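# Set three loose gears on the furnace tray

## Task

Put each of the three loose gears into an empty spot on the furnace tray, narrow end facing up, and release all of them at the end.

## Robot and tools

Robot: two six-joint arms, left_arm and right_arm, each ending in a two-finger parallel gripper. Their bases sit in the scene frame at left_arm (+0.043, +0.307, 0) m, quat_wxyz (+0.996, 0, 0, +0.086), and right_arm (+0.046, -0.240, 0) m, quat_wxyz (+0.999, 0, 0, -0.054). Scene frame: origin on the table surface midway between the arms, +z up, +x outward across the table, left_arm on the +y side. The arm names do not match left or right in any picture. Joint ranges (rad), base to gripper: waist -2.880 to 2.880, shoulder 0.000 to 3.142, elbow 0.000 to 3.019, wrist pitch -1.693 to 1.571, wrist yaw -1.571 to 1.571, wrist roll -2.094 to 2.094. Each elbow cannot fully straighten.

Gripper axes: the fingers extend along the gripper's +z and close along its y. The reported gripper position is the pinch point between the pads, roughly 1 cm short of the fingertips.

execute_actions(actions, pictures). actions is a list holding zero or one item. An empty list sends nothing and just returns the state. An item with "rows" (1 to 15 rows) and optional "steps" (1 to 15, default 15, each step 1/30 s) applies one row per step and repeats the last row if rows run out. An item with only "steps" (up to 300) is a wait, counted from the previous result, so your reply time is part of it. pictures (true/false) chooses whether camera images come back; by default they do. A rejected call moves nothing.

Row layout: one flat list of 14 numbers, each in [-1, 1], covering both arms even if one stays put: left_arm dx, dy, dz, rx, ry, rz, opening, then right_arm dx, dy, dz, rx, ry, rz, opening. The first six per arm are an offset, not a pose, given in that gripper's own axes and measured from its pose in the latest result that showed it (if no result in this scene has shown it yet, or for a second or later call within one reply, from where it is when the action starts). Every row is measured from that same reference, not from the row before. Scale: 1.0 equals 0.6 m for dx, dy, dz and 180 degrees for rotation; rx, ry, rz together form a single rotation vector. opening is absolute: +1 fully open (0.094 m), -1 closed.

move(target, speed): target is one 14-number row with exactly the layout and reference above. Each gripper travels a straight line toward its target; both paths finish together, lasting 0.5 to 10 s, and are cut off at 10 s if longer. speed is the top path speed in m/s, 0.002 to 0.5, default 0.25; rotation is capped at twice that in rad/s. The opening is sent at the start. Paths ignore obstacles and the other arm; grippers can lag, drift, or exceed speed, especially near full reach. Faster contact and targets set deeper past contact hit and press harder. The result adds a "move:" line with the ending (done, off_target, moving, held, fault) and any limits (paced: the sent pose was clipped; held: a check blocked some steps, after which the arm may surge), plus each gripper's distance from its target. If only one arm is named, the other finished fine.

wait(seconds): 0 to 10 s of letting the scene run with nothing new sent.

zoom_image(camera, region): camera is cam_high, cam_low, cam_left_wrist or cam_right_wrist (all 504x504); region is [x0, y0, x1, y1] in pixels from the top-left, at most 504 by 504.

read_manual(section): returns only URDF licence text ("licences"); no motion.

finished_scene(scene): ends the given scene number for good and reports whether the goal holds. Answering without any tool call ends everything.

Controller: each step the commanded pose is clamped to within 70 mm and 16 degrees of the measured one, then damped inverse kinematics follows it, favouring position over orientation. After an action ends, an arm only continues to its last clamped pose, so long reaches need several actions; read the pose and send the remainder. Arms tend to stop a centimetre or more low. Zero offsets are not a pause: they pull back to the reference pose and can let an arm sag more each time. To keep an arm still, send the offset back to its desired pose in a reply's first call and zeros afterwards, aiming higher if it still droops. The simulation keeps running while you reply.

Results: the state line lists each gripper's position (m) and quat_wxyz in the scene frame; printed positions can be off, more at long reach. A "pose unreachable" line means the clearance check altered or blocked commands for that arm; HELD flags steps where your row was not fully sent. "Hand target" shows the pose the controller is currently driving toward. grip_measured is the finger opening on the command scale (the last Joint positions value is the opening in metres); each gripper may read up to about 1 mm off. To hold a part, command about 0.03 below grip_measured; smaller gaps grip more gently. Pad force tops out around 50 to 62 N, less for parts thinner than about 2 mm. Joint torques are raw drive outputs with offsets and noise, nonzero even in free air. MOTOR HOT appears from 85 °C; at 100 °C an OVER-TEMPERATURE FAULT drops that arm until it cools. A FAULT line can cut short a wait, move or action.

Cautions: parts in hand may occasionally be tugged, and loose objects pushed. Never let anything leave the table (that fails the task). Keep the arms from striking or pressing each other hard, which can end the scene. Avoid dropping or slipping gears, slamming, and hard pushes; approach contacts slowly. Holding loads heats motors, even while you think.

Each tool is called after "Emit:" in YAML: its name, and indented under it one key for each argument.

## Session

Emit:
execute_actions:
  actions: []

Scene clock: 0.00 s of 6000.00 s.
left_arm: end_effector_position=(+0.1538, +0.7039, +0.2368) grip_measured=+1.000 end_effector_quat_wxyz=(+0.709, -0.328, +0.614, -0.113) | right_arm: end_effector_position=(+0.3922, +0.0080, +0.2696) grip_measured=+1.000 end_effector_quat_wxyz=(+0.004, -0.578, +0.815, -0.032)
Joint positions: left_arm=[ 1.552  1.416  0.529  1.058  1.389 -0.816  0.094] | right_arm=[ 0.757  1.447  1.448 -1.567  0.063 -0.585  0.094]
Joint velocities: left_arm=[-0.005 -0.005 -0.007  0.002 -0.007 -0.037  0.   ] | right_arm=[-0.015 -0.005 -0.007  0.012 -0.066 -0.022  0.   ]
Joint torques (N m, as the arm reports them, + toward a larger angle): no reading
Motor temperatures (°C, as the motors report them): left_arm=[29 31 26 28 29 30] | right_arm=[27 29 27 30 29 26]
Hand target (left_arm): +0.153, +0.709, +0.245; +0.712, -0.319, +0.617, -0.105
Hand target (right_arm): +0.398, +0.012, +0.285; +0.023, -0.578, +0.815, -0.031

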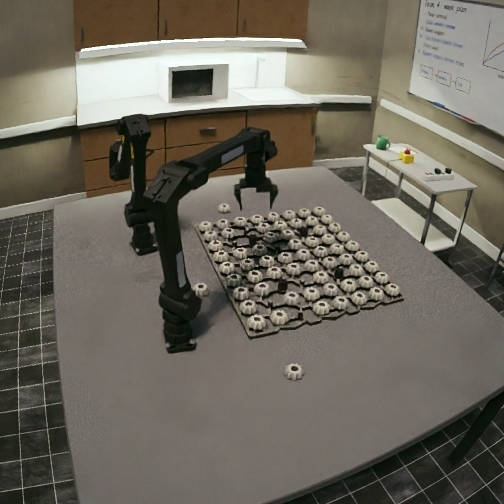

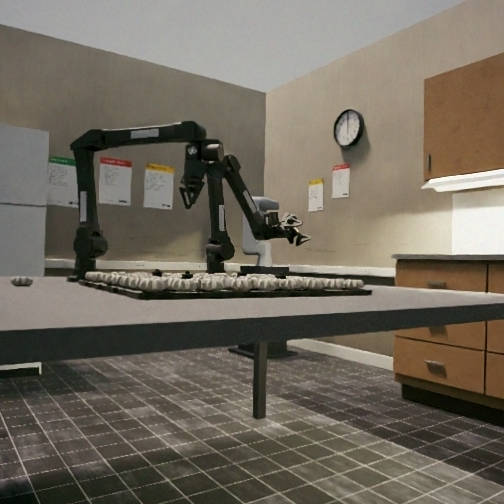

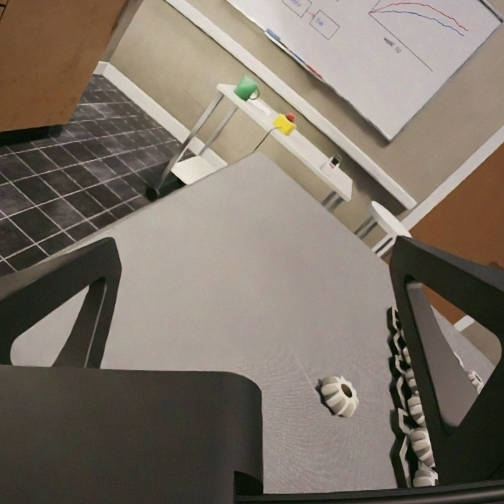

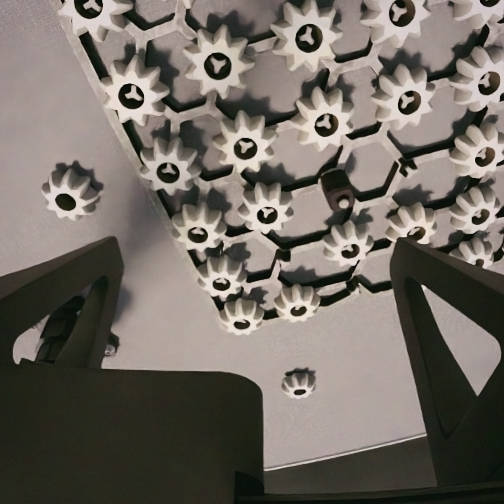

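Emit:
zoom_image:
  camera: "cam_high"
  region: [150, 180, 420, 400]

Emit:
zoom_image:
  camera: "cam_low"
  region: [0, 240, 400, 320]

Region (150, 180, 420, 400) of cam_high's 504x504 image, scaled by 1.867, with more detail than that image has; it fills the top 411 rows of this view, and the rest is white.

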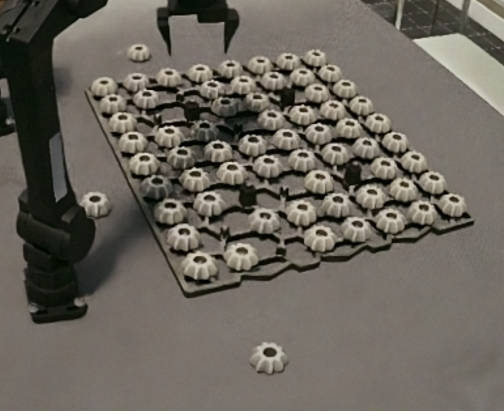

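Region (0, 240, 400, 320) of cam_low's 504x504 image, scaled by 1.260, with more detail than that image has; it fills the top 101 rows of this view, and the rest is white.

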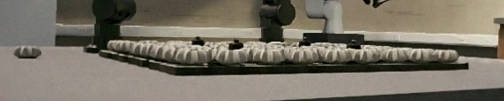

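Emit:
zoom_image:
  camera: "cam_right_wrist"
  region: [0, 100, 504, 440]

Region (0, 100, 504, 440) of cam_right_wrist's 504x504 image, scaled by 1.000; it fills the top 340 rows of this view, and the rest is white.

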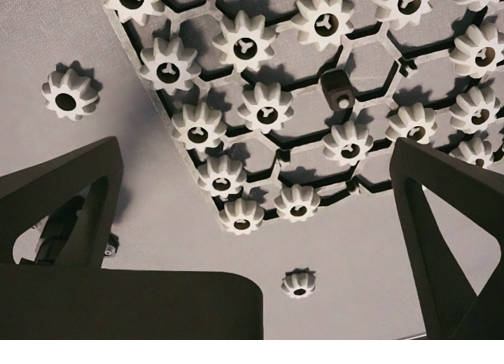

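Emit:
move:
  target: [0.449,-0.335,0.344,-0.308,0.406,0,1, 0.175,0.315,0.2,0,0,0,1]

Scene clock: 30.50 s of 6000.00 s.
left_arm: end_effector_position=(+0.4382, +0.4632, +0.1351) grip_measured=+1.000 end_effector_quat_wxyz=(-0.019, -0.467, +0.884, -0.006) | right_arm: end_effector_position=(+0.1834, -0.0415, +0.1420) grip_measured=+1.000 end_effector_quat_wxyz=(-0.010, -0.580, +0.814, -0.037)
Joint positions: left_arm=[ 0.213  1.532  1.182 -1.259  0.015 -0.587  0.094] | right_arm=[ 1.12   1.029  0.757 -1.345  0.06  -0.226  0.094]
Joint velocities: left_arm=[ 0.005 -0.015  0.012 -0.012  0.022 -0.037  0.   ] | right_arm=[-0.005 -0.005 -0.012 -0.002 -0.037  0.007  0.   ]
Joint torques (N m, as the arm reports them, + toward a larger angle): left_arm=[  0.08 -11.47  11.25  -0.27  -0.13  -0.06] | right_arm=[ 1.69 -3.92  6.8   1.    0.09  0.22]
Motor temperatures (°C, as the motors report them): left_arm=[29 31 29 28 29 30] | right_arm=[27 30 30 30 29 26]
Hand target (left_arm): +0.454, +0.470, +0.153; -0.000, -0.472, +0.881, -0.006
Hand target (right_arm): +0.183, -0.038, +0.143; +0.001, -0.578, +0.815, -0.032
Off the commanded pose (left_arm): 0.024 m, 2 deg.
Off the commanded pose (right_arm): 0.007 m, 2 deg.
After step 90, 23.80 s passed at rest.
move: off_target (left_arm)

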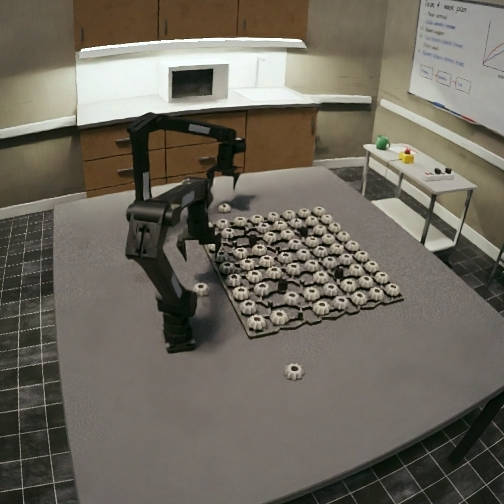

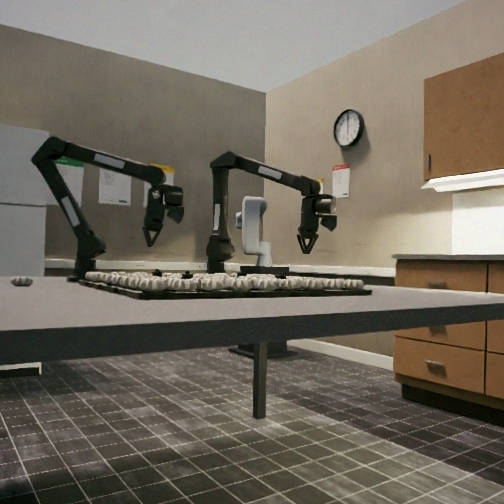

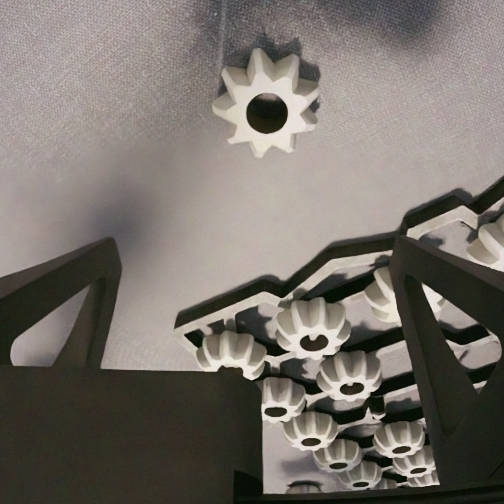

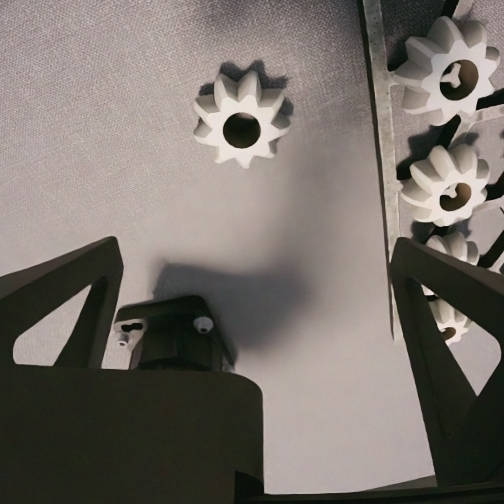

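Emit:
move:
  target: [-0.037,-0.015,0.13,0,0,0,1, -0.01,0.01,0.15,0,0,0,1]
  speed: 0.15

Scene clock: 35.80 s of 6000.00 s.
left_arm: end_effector_position=(+0.4555, +0.4704, +0.0594) grip_measured=+1.000 end_effector_quat_wxyz=(-0.023, -0.467, +0.884, -0.005) | right_arm: end_effector_position=(+0.1808, -0.0456, +0.0525) grip_measured=+1.000 end_effector_quat_wxyz=(-0.017, -0.579, +0.814, -0.040)
Joint positions: left_arm=[ 0.213  1.668  1.13  -1.077  0.015 -0.587  0.094] | right_arm=[ 1.12   1.153  0.581 -1.06   0.06  -0.224  0.094]
Joint velocities: left_arm=[-0.015 -0.005 -0.022 -0.007 -0.066 -0.051  0.   ] | right_arm=[-0.005 -0.005 -0.007 -0.007 -0.037  0.037  0.   ]
Joint torques (N m, as the arm reports them, + toward a larger angle): left_arm=[  1.14 -13.26   6.64   0.71  -0.04   0.06] | right_arm=[ 0.78 -3.52  6.15  1.04  0.16  0.11]
Motor temperatures (°C, as the motors report them): left_arm=[29 31 30 28 29 30] | right_arm=[27 30 30 30 29 26]
Hand target (left_arm): +0.456, +0.475, +0.057; -0.019, -0.467, +0.884, -0.006
Hand target (right_arm): +0.182, -0.042, +0.052; -0.010, -0.580, +0.814, -0.037
Off the commanded pose (left_arm): 0.005 m, 0 deg.
Off the commanded pose (right_arm): 0.005 m, 1 deg.
After step 90, 1.30 s passed at rest.
move: done

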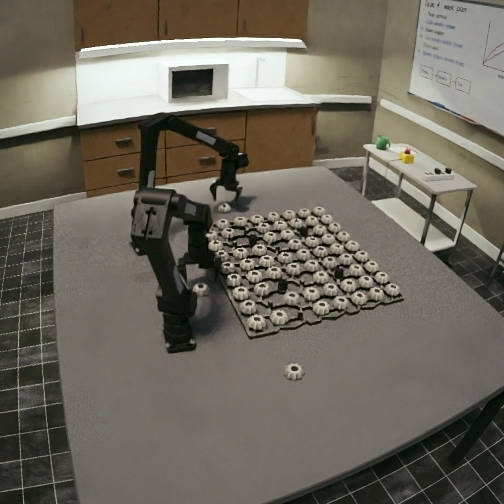

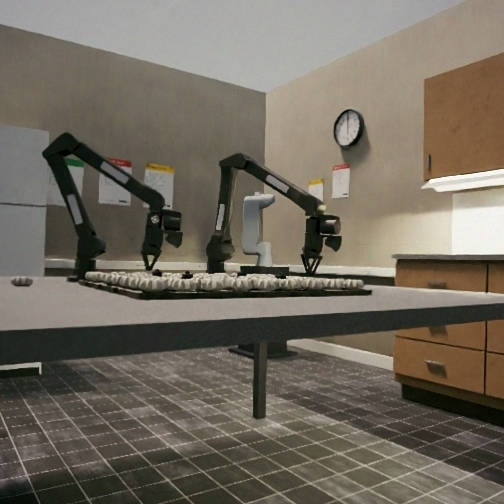

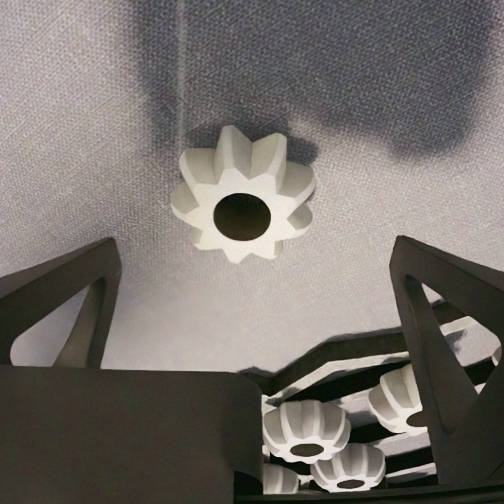

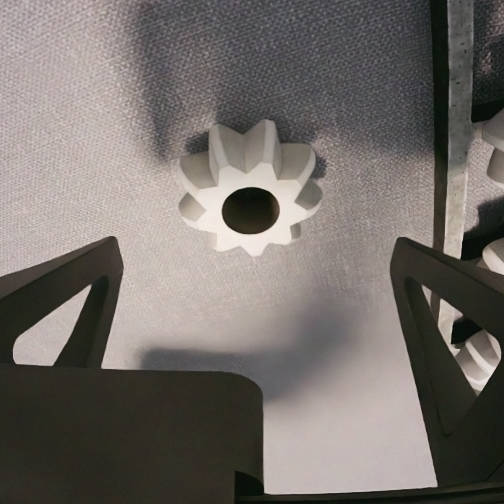

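Emit:
move:
  target: [0.003,0.009,0.072,0,0,0,1, -0.003,0.003,0.06,0,0,0,1]
  speed: 0.08

Scene clock: 42.10 s of 6000.00 s.
left_arm: end_effector_position=(+0.4494, +0.4679, +0.0225) grip_measured=+1.000 end_effector_quat_wxyz=(-0.022, -0.467, +0.884, -0.006) | right_arm: end_effector_position=(+0.1793, -0.0479, +0.0190) grip_measured=+1.000 end_effector_quat_wxyz=(-0.020, -0.579, +0.814, -0.041)
Joint positions: left_arm=[ 0.213  1.708  1.067 -0.972  0.015 -0.587  0.094] | right_arm=[ 1.12   1.226  0.527 -0.939  0.06  -0.224  0.094]
Joint velocities: left_arm=[ 0.015 -0.005  0.007 -0.017 -0.007 -0.081  0.   ] | right_arm=[ 0.005 -0.015  0.012 -0.007 -0.037  0.081  0.   ]
Joint torques (N m, as the arm reports them, + toward a larger angle): left_arm=[  0.98 -12.24   6.22   0.64  -0.03   0.05] | right_arm=[ 0.52 -3.83  5.32  1.06  0.14  0.06]
Motor temperatures (°C, as the motors report them): left_arm=[29 32 30 28 29 30] | right_arm=[27 30 30 30 29 26]
Hand target (left_arm): +0.449, +0.471, +0.017; -0.023, -0.467, +0.884, -0.005
Hand target (right_arm): +0.180, -0.047, +0.017; -0.017, -0.579, +0.814, -0.040
Off the commanded pose (left_arm): 0.007 m, 0 deg.
Off the commanded pose (right_arm): 0.003 m, 0 deg.
After step 90, 2.37 s passed at rest.
move: done

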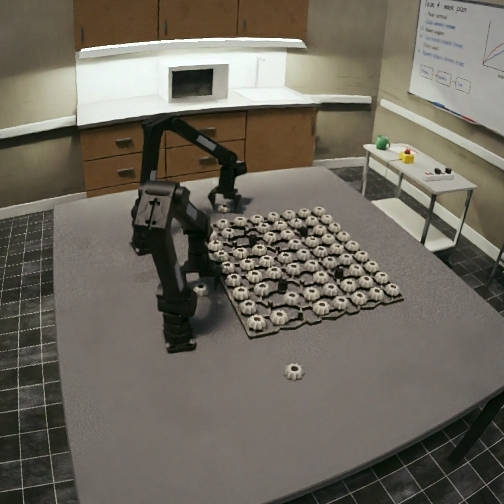

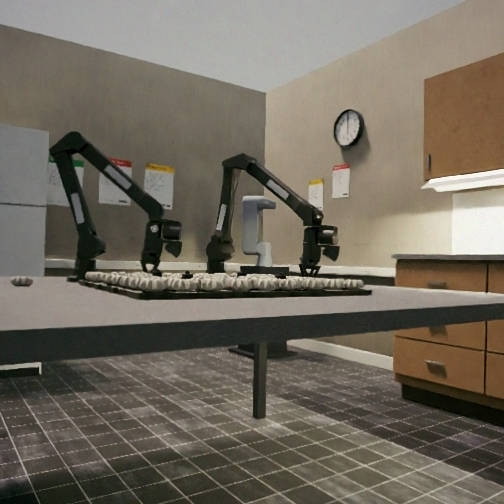

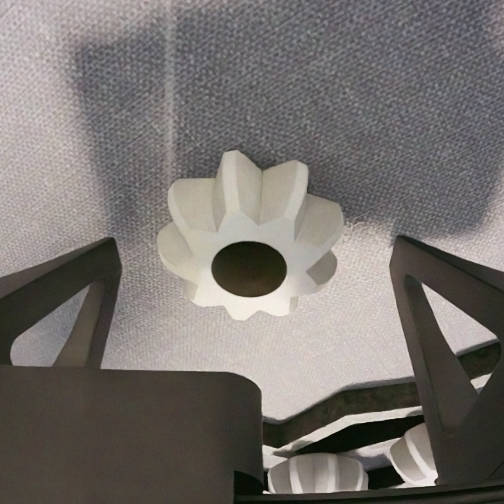

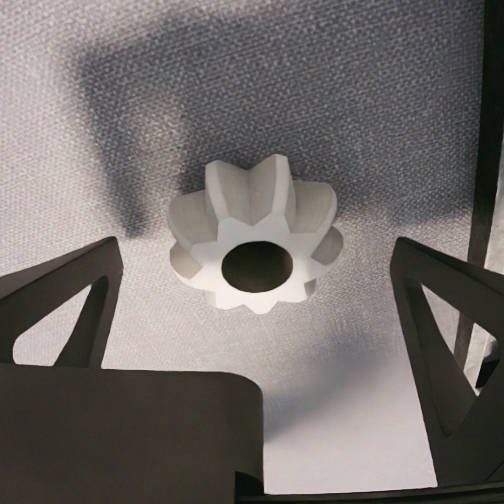

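Emit:
move:
  target: [0,0.003,0.018,0,0,0,1, 0,0,0.008,0,0,0,1]
  speed: 0.05

Emit:
move:
  target: [0,0,0,0,0,0,0.1, 0,0,0,0,0,0,0.1]
  speed: 0.05

Scene clock: 45.17 s of 6000.00 s.
left_arm: end_effector_position=(+0.4491, +0.4678, +0.0197) grip_measured=+1.000 end_effector_quat_wxyz=(-0.018, -0.467, +0.884, -0.006) | right_arm: end_effector_position=(+0.1796, -0.0474, +0.0185) grip_measured=+1.000 end_effector_quat_wxyz=(-0.019, -0.579, +0.814, -0.041)
Joint positions: left_arm=[ 0.213  1.708  1.059 -0.957  0.015 -0.587  0.094] | right_arm=[ 1.12   1.229  0.527 -0.935  0.06  -0.224  0.094]
Joint velocities: left_arm=[-0.005 -0.005 -0.012  0.002 -0.037 -0.066  0.   ] | right_arm=[-0.005 -0.005 -0.002 -0.012 -0.022 -0.007  0.   ]
Joint torques (N m, as the arm reports them, + toward a larger angle): left_arm=[  0.67 -12.16   5.94   0.68  -0.03   0.01] | right_arm=[ 0.88 -3.45  5.09  0.87  0.09  0.07]
Motor temperatures (°C, as the motors report them): left_arm=[29 32 30 28 29 30] | right_arm=[27 30 30 30 29 26]
Hand target (left_arm): +0.448, +0.469, +0.012; -0.022, -0.467, +0.884, -0.006
Hand target (right_arm): +0.179, -0.048, +0.014; -0.019, -0.579, +0.814, -0.041
Off the commanded pose (left_arm): 0.008 m, 0 deg.
Off the commanded pose (right_arm): 0.004 m, 0 deg.
move: done

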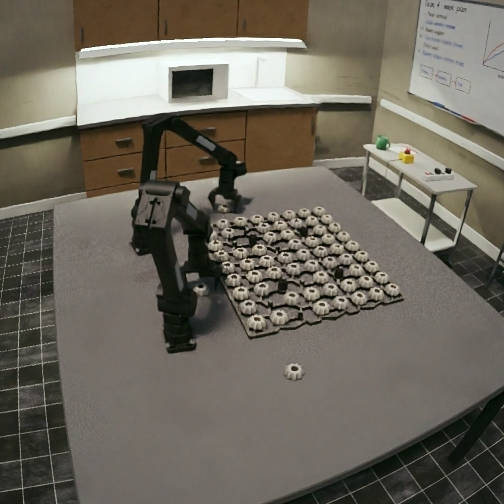

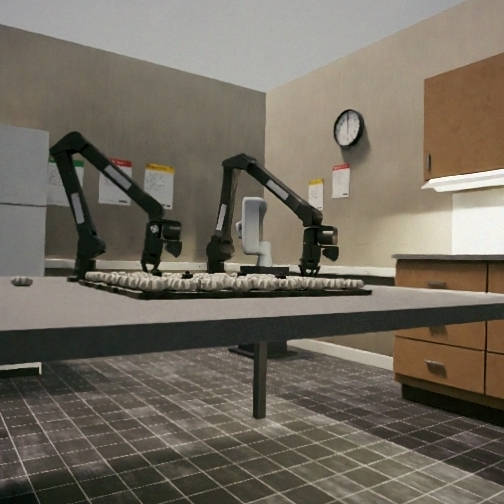

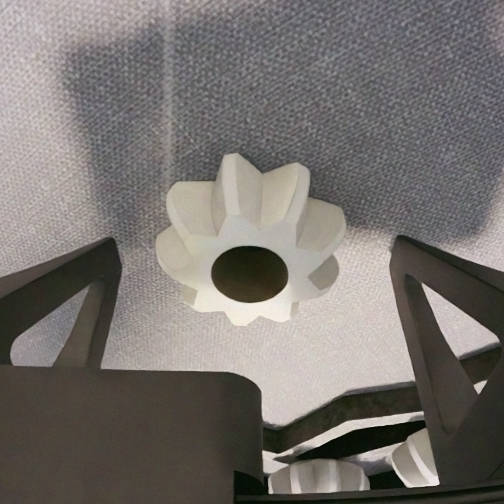

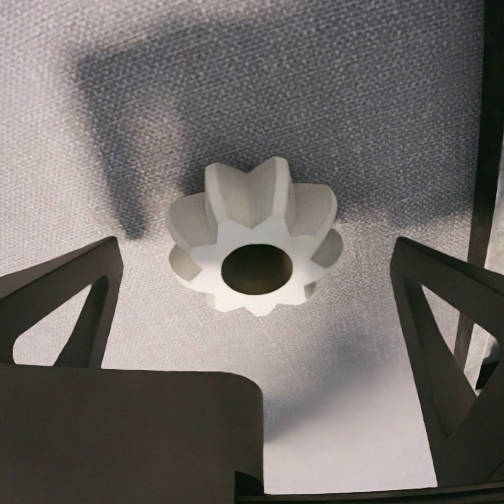

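Scene clock: 45.67 s of 6000.00 s.
left_arm: end_effector_position=(+0.4491, +0.4678, +0.0197) grip_measured=+0.175 end_effector_quat_wxyz=(-0.018, -0.467, +0.884, -0.006) | right_arm: end_effector_position=(+0.1796, -0.0474, +0.0185) grip_measured=+0.193 end_effector_quat_wxyz=(-0.019, -0.579, +0.814, -0.040)
Joint positions: left_arm=[ 0.213  1.708  1.059 -0.957  0.015 -0.587  0.055] | right_arm=[ 1.12   1.229  0.527 -0.935  0.06  -0.224  0.056]
Joint velocities: left_arm=[-0.015 -0.024 -0.017  0.007  0.022 -0.051 -0.001] | right_arm=[-0.005 -0.005  0.017 -0.017 -0.007 -0.095 -0.001]
Joint torques (N m, as the arm reports them, + toward a larger angle): left_arm=[  0.42 -13.     6.36   0.17  -0.02  -0.02] | right_arm=[ 1.23 -4.1   5.6   0.44  0.15  0.13]
Motor temperatures (°C, as the motors report them): left_arm=[29 32 30 28 29 30] | right_arm=[27 30 30 30 29 26]
Hand target (left_arm): +0.449, +0.468, +0.020; -0.018, -0.467, +0.884, -0.006
Hand target (right_arm): +0.180, -0.047, +0.018; -0.019, -0.580, +0.814, -0.041
Off the commanded pose (left_arm): 0.000 m, 0 deg.
Off the commanded pose (right_arm): 0.000 m, 0 deg.
move: done

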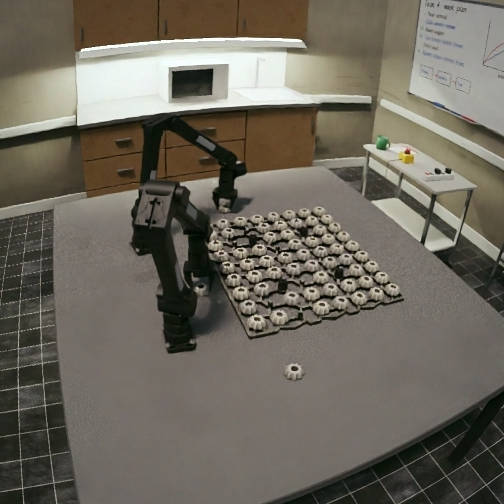

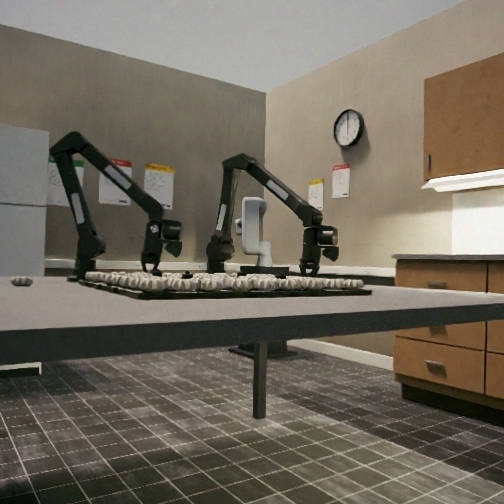

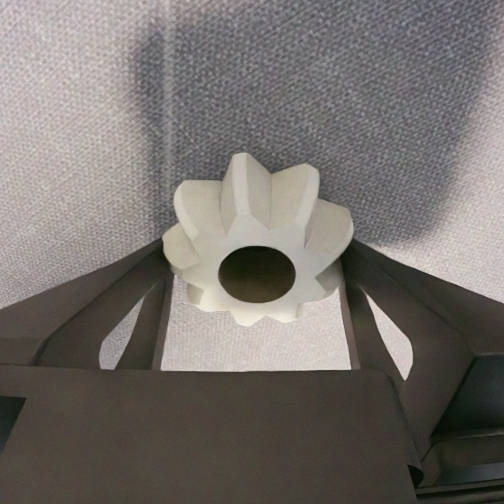

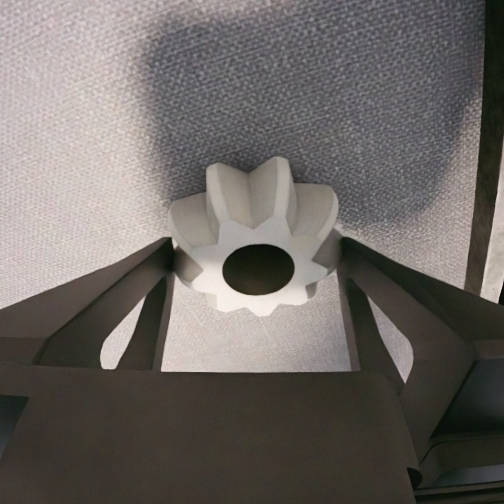

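Emit:
move:
  target: [0,0,-0.18,0,0,0,0.14, 0,0,-0.25,0,0,0,0.16]
  speed: 0.15

Emit:
move:
  target: [0.551,-0.194,0,0,0,0,0.14, 0,0,0,0,0,0,0.16]
  speed: 0.2

Scene clock: 58.80 s of 6000.00 s.
left_arm: end_effector_position=(+0.4294, +0.4598, +0.0957) grip_measured=+0.175 end_effector_quat_wxyz=(-0.056, -0.467, +0.883, -0.002) | right_arm: end_effector_position=(+0.1681, -0.0514, +0.1383) grip_measured=+0.193 end_effector_quat_wxyz=(-0.051, -0.580, +0.811, -0.055)
Joint positions: left_arm=[ 0.213  1.595  1.142 -1.228  0.015 -0.587  0.055] | right_arm=[ 1.152  1.052  0.756 -1.413  0.058 -0.194  0.056]
Joint velocities: left_arm=[ 0.005  0.005 -0.012  0.007 -0.022 -0.037 -0.   ] | right_arm=[ 0.005 -0.005 -0.007  0.002 -0.081  0.081  0.   ]
Joint torques (N m, as the arm reports them, + toward a larger angle): left_arm=[  0.56 -14.04  11.19  -0.43  -0.03  -0.01] | right_arm=[ 1.86 -4.16 11.4  -0.38  0.07  0.23]
Motor temperatures (°C, as the motors report them): left_arm=[29 32 29 28 29 30] | right_arm=[27 30 30 30 29 26]
Hand target (left_arm): +0.450, +0.469, +0.127; -0.018, -0.467, +0.884, -0.006
Hand target (right_arm): +0.176, -0.032, +0.167; -0.019, -0.580, +0.814, -0.040
Off the commanded pose (left_arm): 0.041 m, 4 deg.
Off the commanded pose (right_arm): 0.035 m, 4 deg.
After step 90, 8.73 s passed at rest.
move: off_target (left_arm, right_arm)

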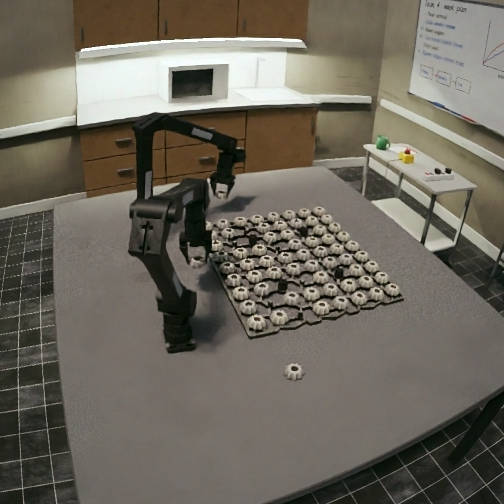

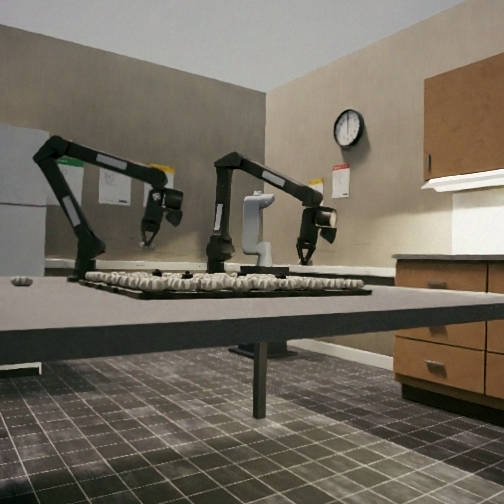

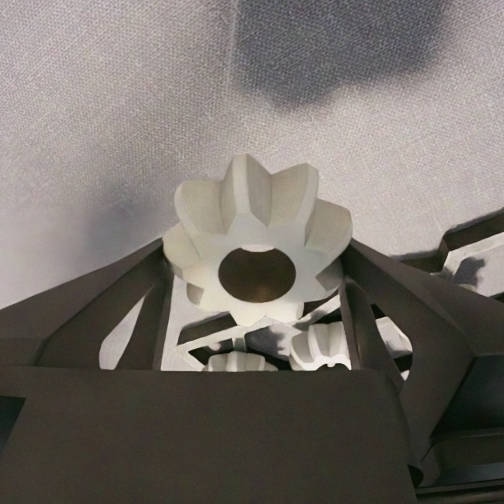

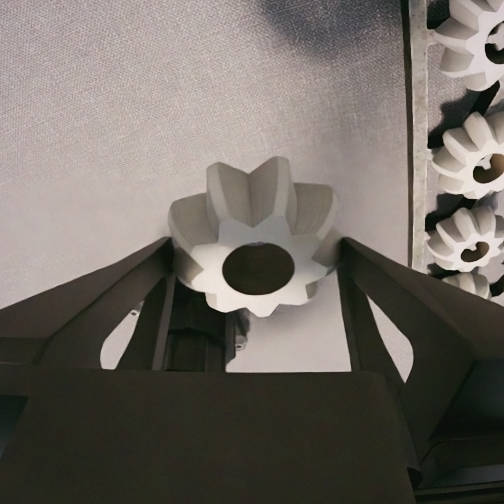

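Scene clock: 61.13 s of 6000.00 s.
left_arm: end_effector_position=(+0.3258, +0.1300, +0.1038) grip_measured=+0.175 end_effector_quat_wxyz=(-0.073, -0.459, +0.885, +0.019) | right_arm: end_effector_position=(+0.1672, -0.0529, +0.1367) grip_measured=+0.193 end_effector_quat_wxyz=(-0.054, -0.580, +0.811, -0.056)
Joint positions: left_arm=[-0.679  1.381  0.926 -1.228  0.1   -1.457  0.055] | right_arm=[ 1.152  1.052  0.751 -1.413  0.058 -0.194  0.056]
Joint velocities: left_arm=[-0.005 -0.015  0.007 -0.012 -0.007 -0.11   0.001] | right_arm=[ 0.005 -0.005 -0.007  0.007 -0.007  0.007 -0.001]
Joint torques (N m, as the arm reports them, + toward a larger angle): left_arm=[ 0.94 -9.42  9.58 -0.1  -0.09 -0.12] | right_arm=[ 0.89 -3.13  7.2   0.38  0.17  0.13]
Motor temperatures (°C, as the motors report them): left_arm=[29 32 29 28 29 30] | right_arm=[27 30 30 30 29 26]
Hand target (left_arm): +0.341, +0.125, +0.120; -0.059, -0.466, +0.883, +0.001
Hand target (right_arm): +0.168, -0.051, +0.138; -0.051, -0.580, +0.811, -0.055
Off the commanded pose (left_arm): 0.026 m, 3 deg.
Off the commanded pose (right_arm): 0.002 m, 0 deg.
move: off_target (left_arm)

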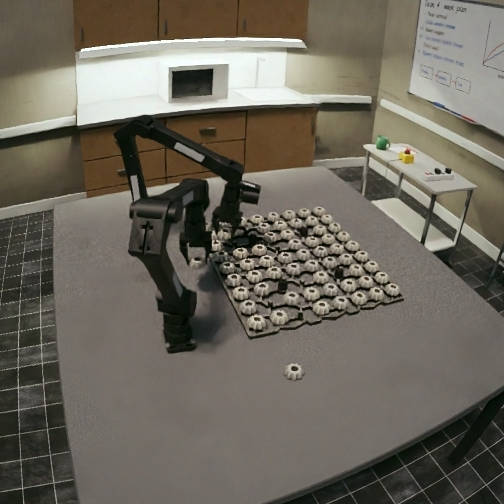

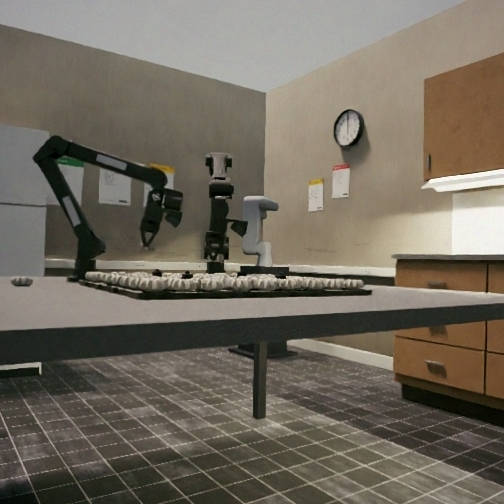

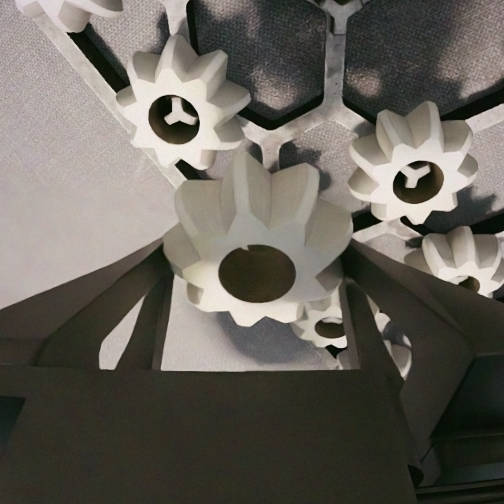

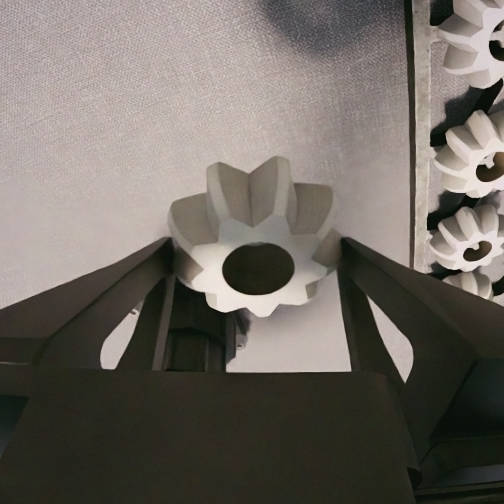

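Emit:
move:
  target: [-0.067,-0.05,-0.04,0.032,-0.036,0,0.14, 0,0,-0.02,0,0,0,0.16]
  speed: 0.1

Scene clock: 66.30 s of 6000.00 s.
left_arm: end_effector_position=(+0.3517, +0.1547, +0.1019) grip_measured=+0.175 end_effector_quat_wxyz=(-0.020, -0.461, +0.887, +0.027) | right_arm: end_effector_position=(+0.1651, -0.0566, +0.1373) grip_measured=+0.193 end_effector_quat_wxyz=(-0.062, -0.580, +0.810, -0.059)
Joint positions: left_arm=[-0.629  1.381  0.926 -1.183  0.    -1.416  0.055] | right_arm=[ 1.152  1.052  0.751 -1.431  0.058 -0.194  0.056]
Joint velocities: left_arm=[-0.005 -0.015  0.012  0.002 -0.007 -0.022 -0.002] | right_arm=[-0.015  0.005 -0.027  0.012 -0.051  0.007  0.   ]
Joint torques (N m, as the arm reports them, + toward a larger angle): left_arm=[ 0.92 -9.02 10.64  0.47 -0.16  0.07] | right_arm=[ 1.02 -3.8   8.7  -0.26  0.12  0.11]
Motor temperatures (°C, as the motors report them): left_arm=[29 32 30 28 29 30] | right_arm=[27 30 30 30 29 26]
Hand target (left_arm): +0.375, +0.147, +0.121; +0.001, -0.460, +0.888, +0.001
Hand target (right_arm): +0.167, -0.051, +0.148; -0.054, -0.580, +0.811, -0.056
Off the commanded pose (left_arm): 0.032 m, 4 deg.
Off the commanded pose (right_arm): 0.013 m, 1 deg.
After step 90, 1.13 s passed at rest.
move: off_target (left_arm, right_arm)

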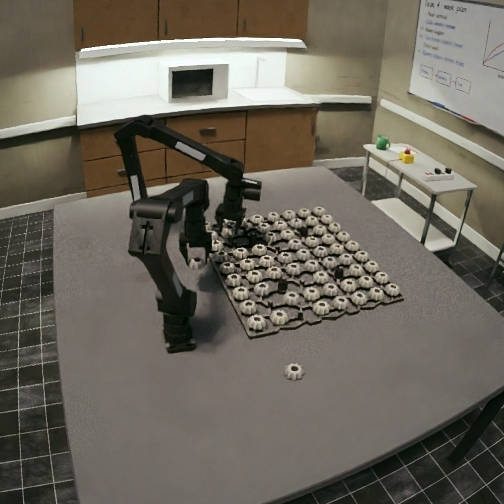

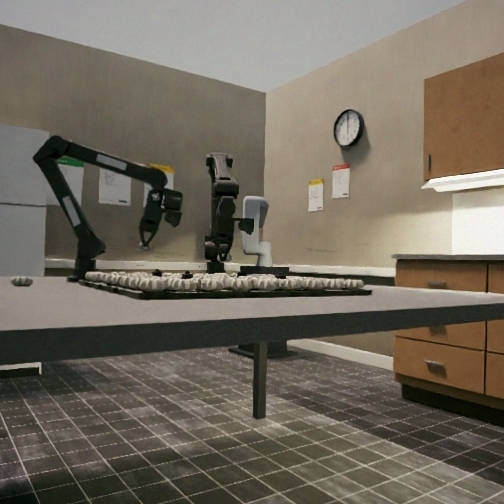

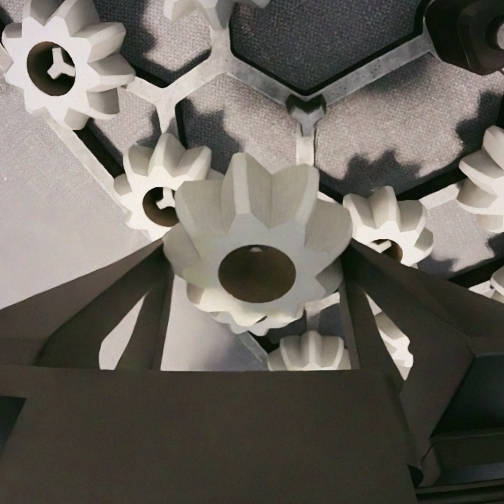

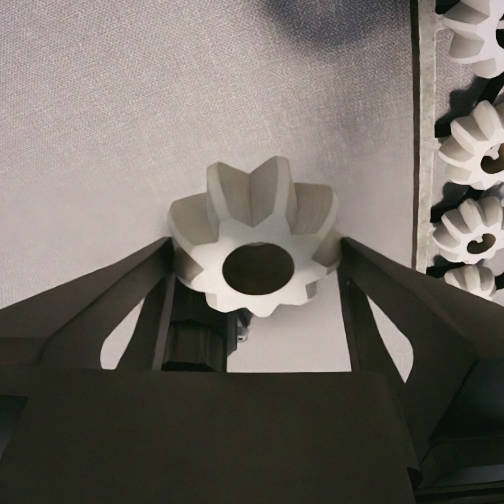

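Emit:
move:
  target: [-0.048,-0.042,0.065,0.021,-0.003,0,0.14, 0,0,0,0,0,0,0.16]
  speed: 0.08

Scene clock: 74.80 s of 6000.00 s.
left_arm: end_effector_position=(+0.3814, +0.1649, +0.0602) grip_measured=+0.175 end_effector_quat_wxyz=(-0.006, -0.463, +0.886, +0.007) | right_arm: end_effector_position=(+0.1651, -0.0566, +0.1373) grip_measured=+0.193 end_effector_quat_wxyz=(-0.062, -0.580, +0.810, -0.059)
Joint positions: left_arm=[-0.568  1.468  0.891 -1.012  0.    -1.359  0.055] | right_arm=[ 1.152  1.052  0.751 -1.431  0.058 -0.194  0.056]
Joint velocities: left_arm=[-0.005 -0.015 -0.012  0.002 -0.022 -0.022  0.001] | right_arm=[-0.015 -0.015 -0.027  0.007 -0.007 -0.051 -0.   ]
Joint torques (N m, as the arm reports them, + toward a larger angle): left_arm=[ 1.04 -9.4   6.97  0.62 -0.05  0.07] | right_arm=[ 0.57 -3.2   6.83  0.29  0.13  0.09]
Motor temperatures (°C, as the motors report them): left_arm=[29 32 31 28 29 30] | right_arm=[27 30 30 30 29 26]
Hand target (left_arm): +0.387, +0.165, +0.062; -0.000, -0.461, +0.887, -0.000
Hand target (right_arm): +0.165, -0.057, +0.137; -0.062, -0.580, +0.810, -0.059
Off the commanded pose (left_arm): 0.005 m, 1 deg.
Off the commanded pose (right_arm): 0.000 m, 0 deg.
After step 90, 4.47 s passed at rest.
move: done

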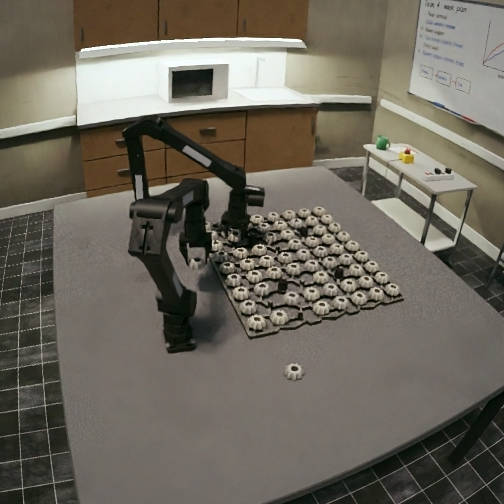

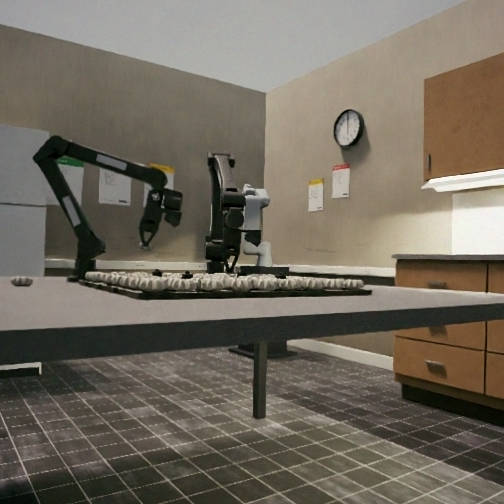

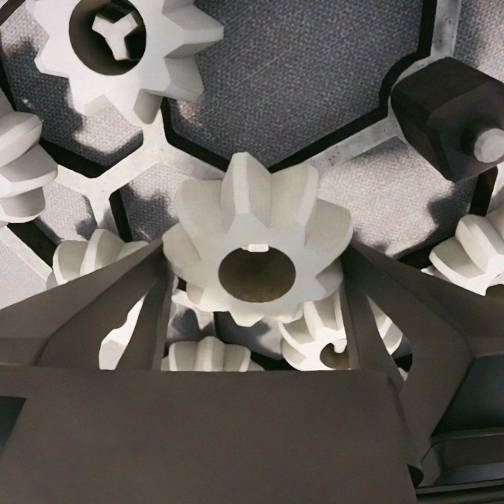

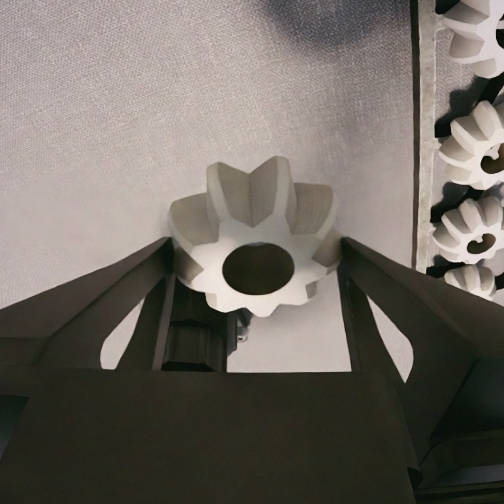

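Emit:
move:
  target: [-0.007,0.004,0.04,0,0,0,0.14, 0,0,0,0,0,0,0.16]
  speed: 0.04

Scene clock: 78.67 s of 6000.00 s.
left_arm: end_effector_position=(+0.3783, +0.1648, +0.0393) grip_measured=+0.175 end_effector_quat_wxyz=(-0.009, -0.461, +0.887, +0.005) | right_arm: end_effector_position=(+0.1651, -0.0566, +0.1373) grip_measured=+0.193 end_effector_quat_wxyz=(-0.062, -0.580, +0.810, -0.059)
Joint positions: left_arm=[-0.568  1.498  0.858 -0.95   0.007 -1.355  0.055] | right_arm=[ 1.152  1.052  0.751 -1.431  0.058 -0.194  0.056]
Joint velocities: left_arm=[-0.005  0.005 -0.012 -0.012  0.007  0.037  0.   ] | right_arm=[ 0.005 -0.005 -0.032  0.002 -0.037 -0.022 -0.   ]
Joint torques (N m, as the arm reports them, + toward a larger angle): left_arm=[ 1.39 -9.27  6.23  0.54 -0.3   0.04] | right_arm=[ 0.7  -3.1   6.82  0.36  0.14  0.1 ]
Motor temperatures (°C, as the motors report them): left_arm=[29 32 31 28 29 30] | right_arm=[27 30 30 30 29 26]
Hand target (left_arm): +0.381, +0.170, +0.036; -0.006, -0.463, +0.886, +0.007
Hand target (right_arm): +0.165, -0.057, +0.137; -0.062, -0.580, +0.810, -0.059
Off the commanded pose (left_arm): 0.007 m, 0 deg.
Off the commanded pose (right_arm): 0.000 m, 0 deg.
move: done

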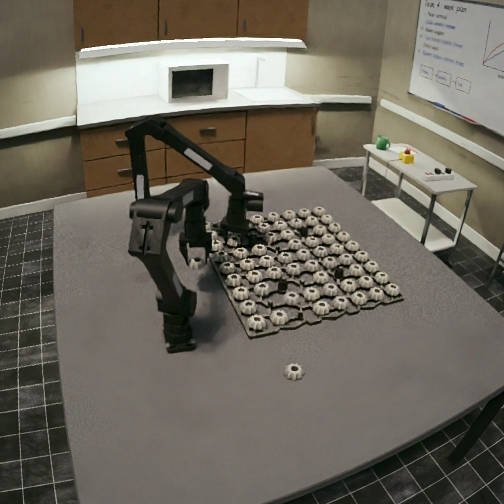

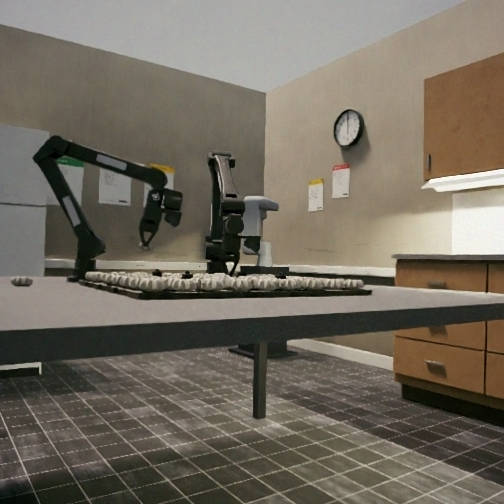

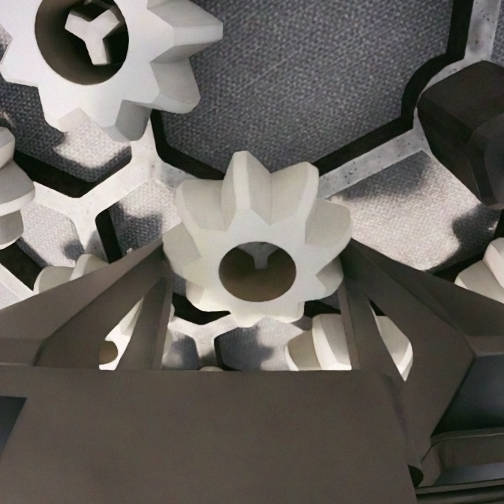

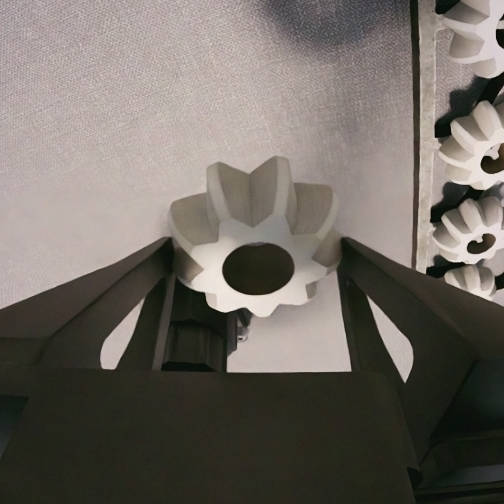

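The peg is entering the hole. Lower a bit more, then release.

Emit:
move:
  target: [0,0,0.02,0,0,0,0.14, 0,0,0,0,0,0,0.16]
  speed: 0.03

Scene clock: 80.43 s of 6000.00 s.
left_arm: end_effector_position=(+0.3777, +0.1640, +0.0330) grip_measured=+0.175 end_effector_quat_wxyz=(-0.010, -0.461, +0.887, +0.002) | right_arm: end_effector_position=(+0.1651, -0.0566, +0.1373) grip_measured=+0.193 end_effector_quat_wxyz=(-0.062, -0.580, +0.810, -0.059)
Joint positions: left_arm=[-0.568  1.507  0.848 -0.928  0.013 -1.355  0.055] | right_arm=[ 1.152  1.052  0.751 -1.431  0.058 -0.194  0.056]
Joint velocities: left_arm=[-0.015  0.005  0.007  0.022  0.051 -0.022 -0.001] | right_arm=[-0.005 -0.005 -0.027 -0.007  0.022 -0.037 -0.001]
Joint torques (N m, as the arm reports them, + toward a larger angle): left_arm=[ 0.67 -8.95  6.01  0.68 -0.24 -0.02] | right_arm=[ 0.89 -3.72  6.89  0.34  0.12  0.12]
Motor temperatures (°C, as the motors report them): left_arm=[29 32 31 28 29 30] | right_arm=[27 30 30 30 29 26]
Hand target (left_arm): +0.378, +0.165, +0.028; -0.009, -0.461, +0.887, +0.005
Hand target (right_arm): +0.165, -0.057, +0.137; -0.062, -0.580, +0.810, -0.059
Off the commanded pose (left_arm): 0.006 m, 0 deg.
Off the commanded pose (right_arm): 0.000 m, 0 deg.
move: done

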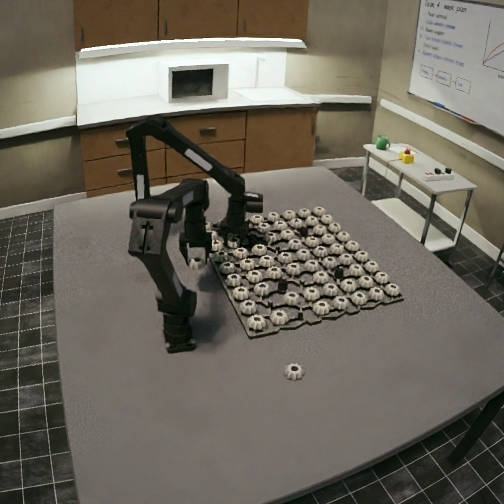

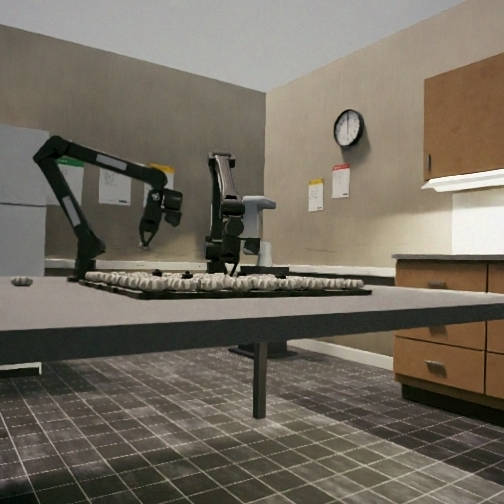

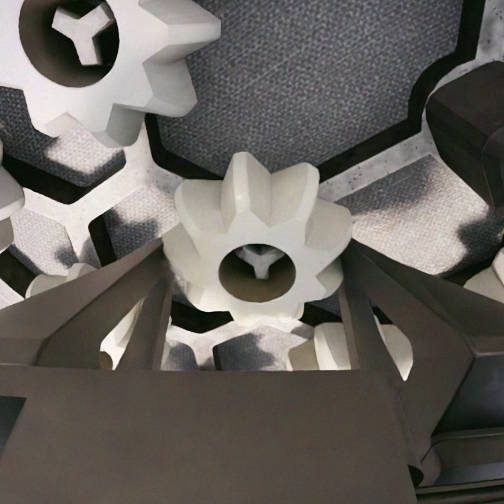

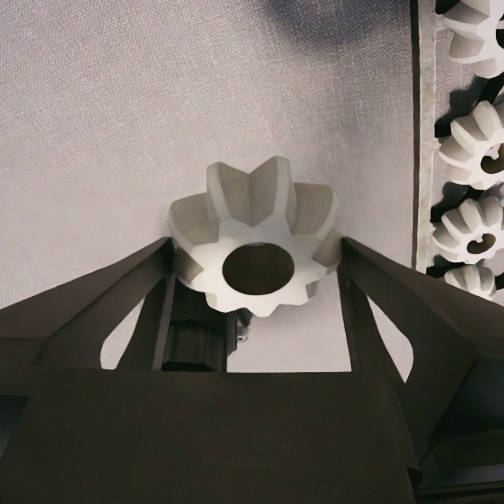

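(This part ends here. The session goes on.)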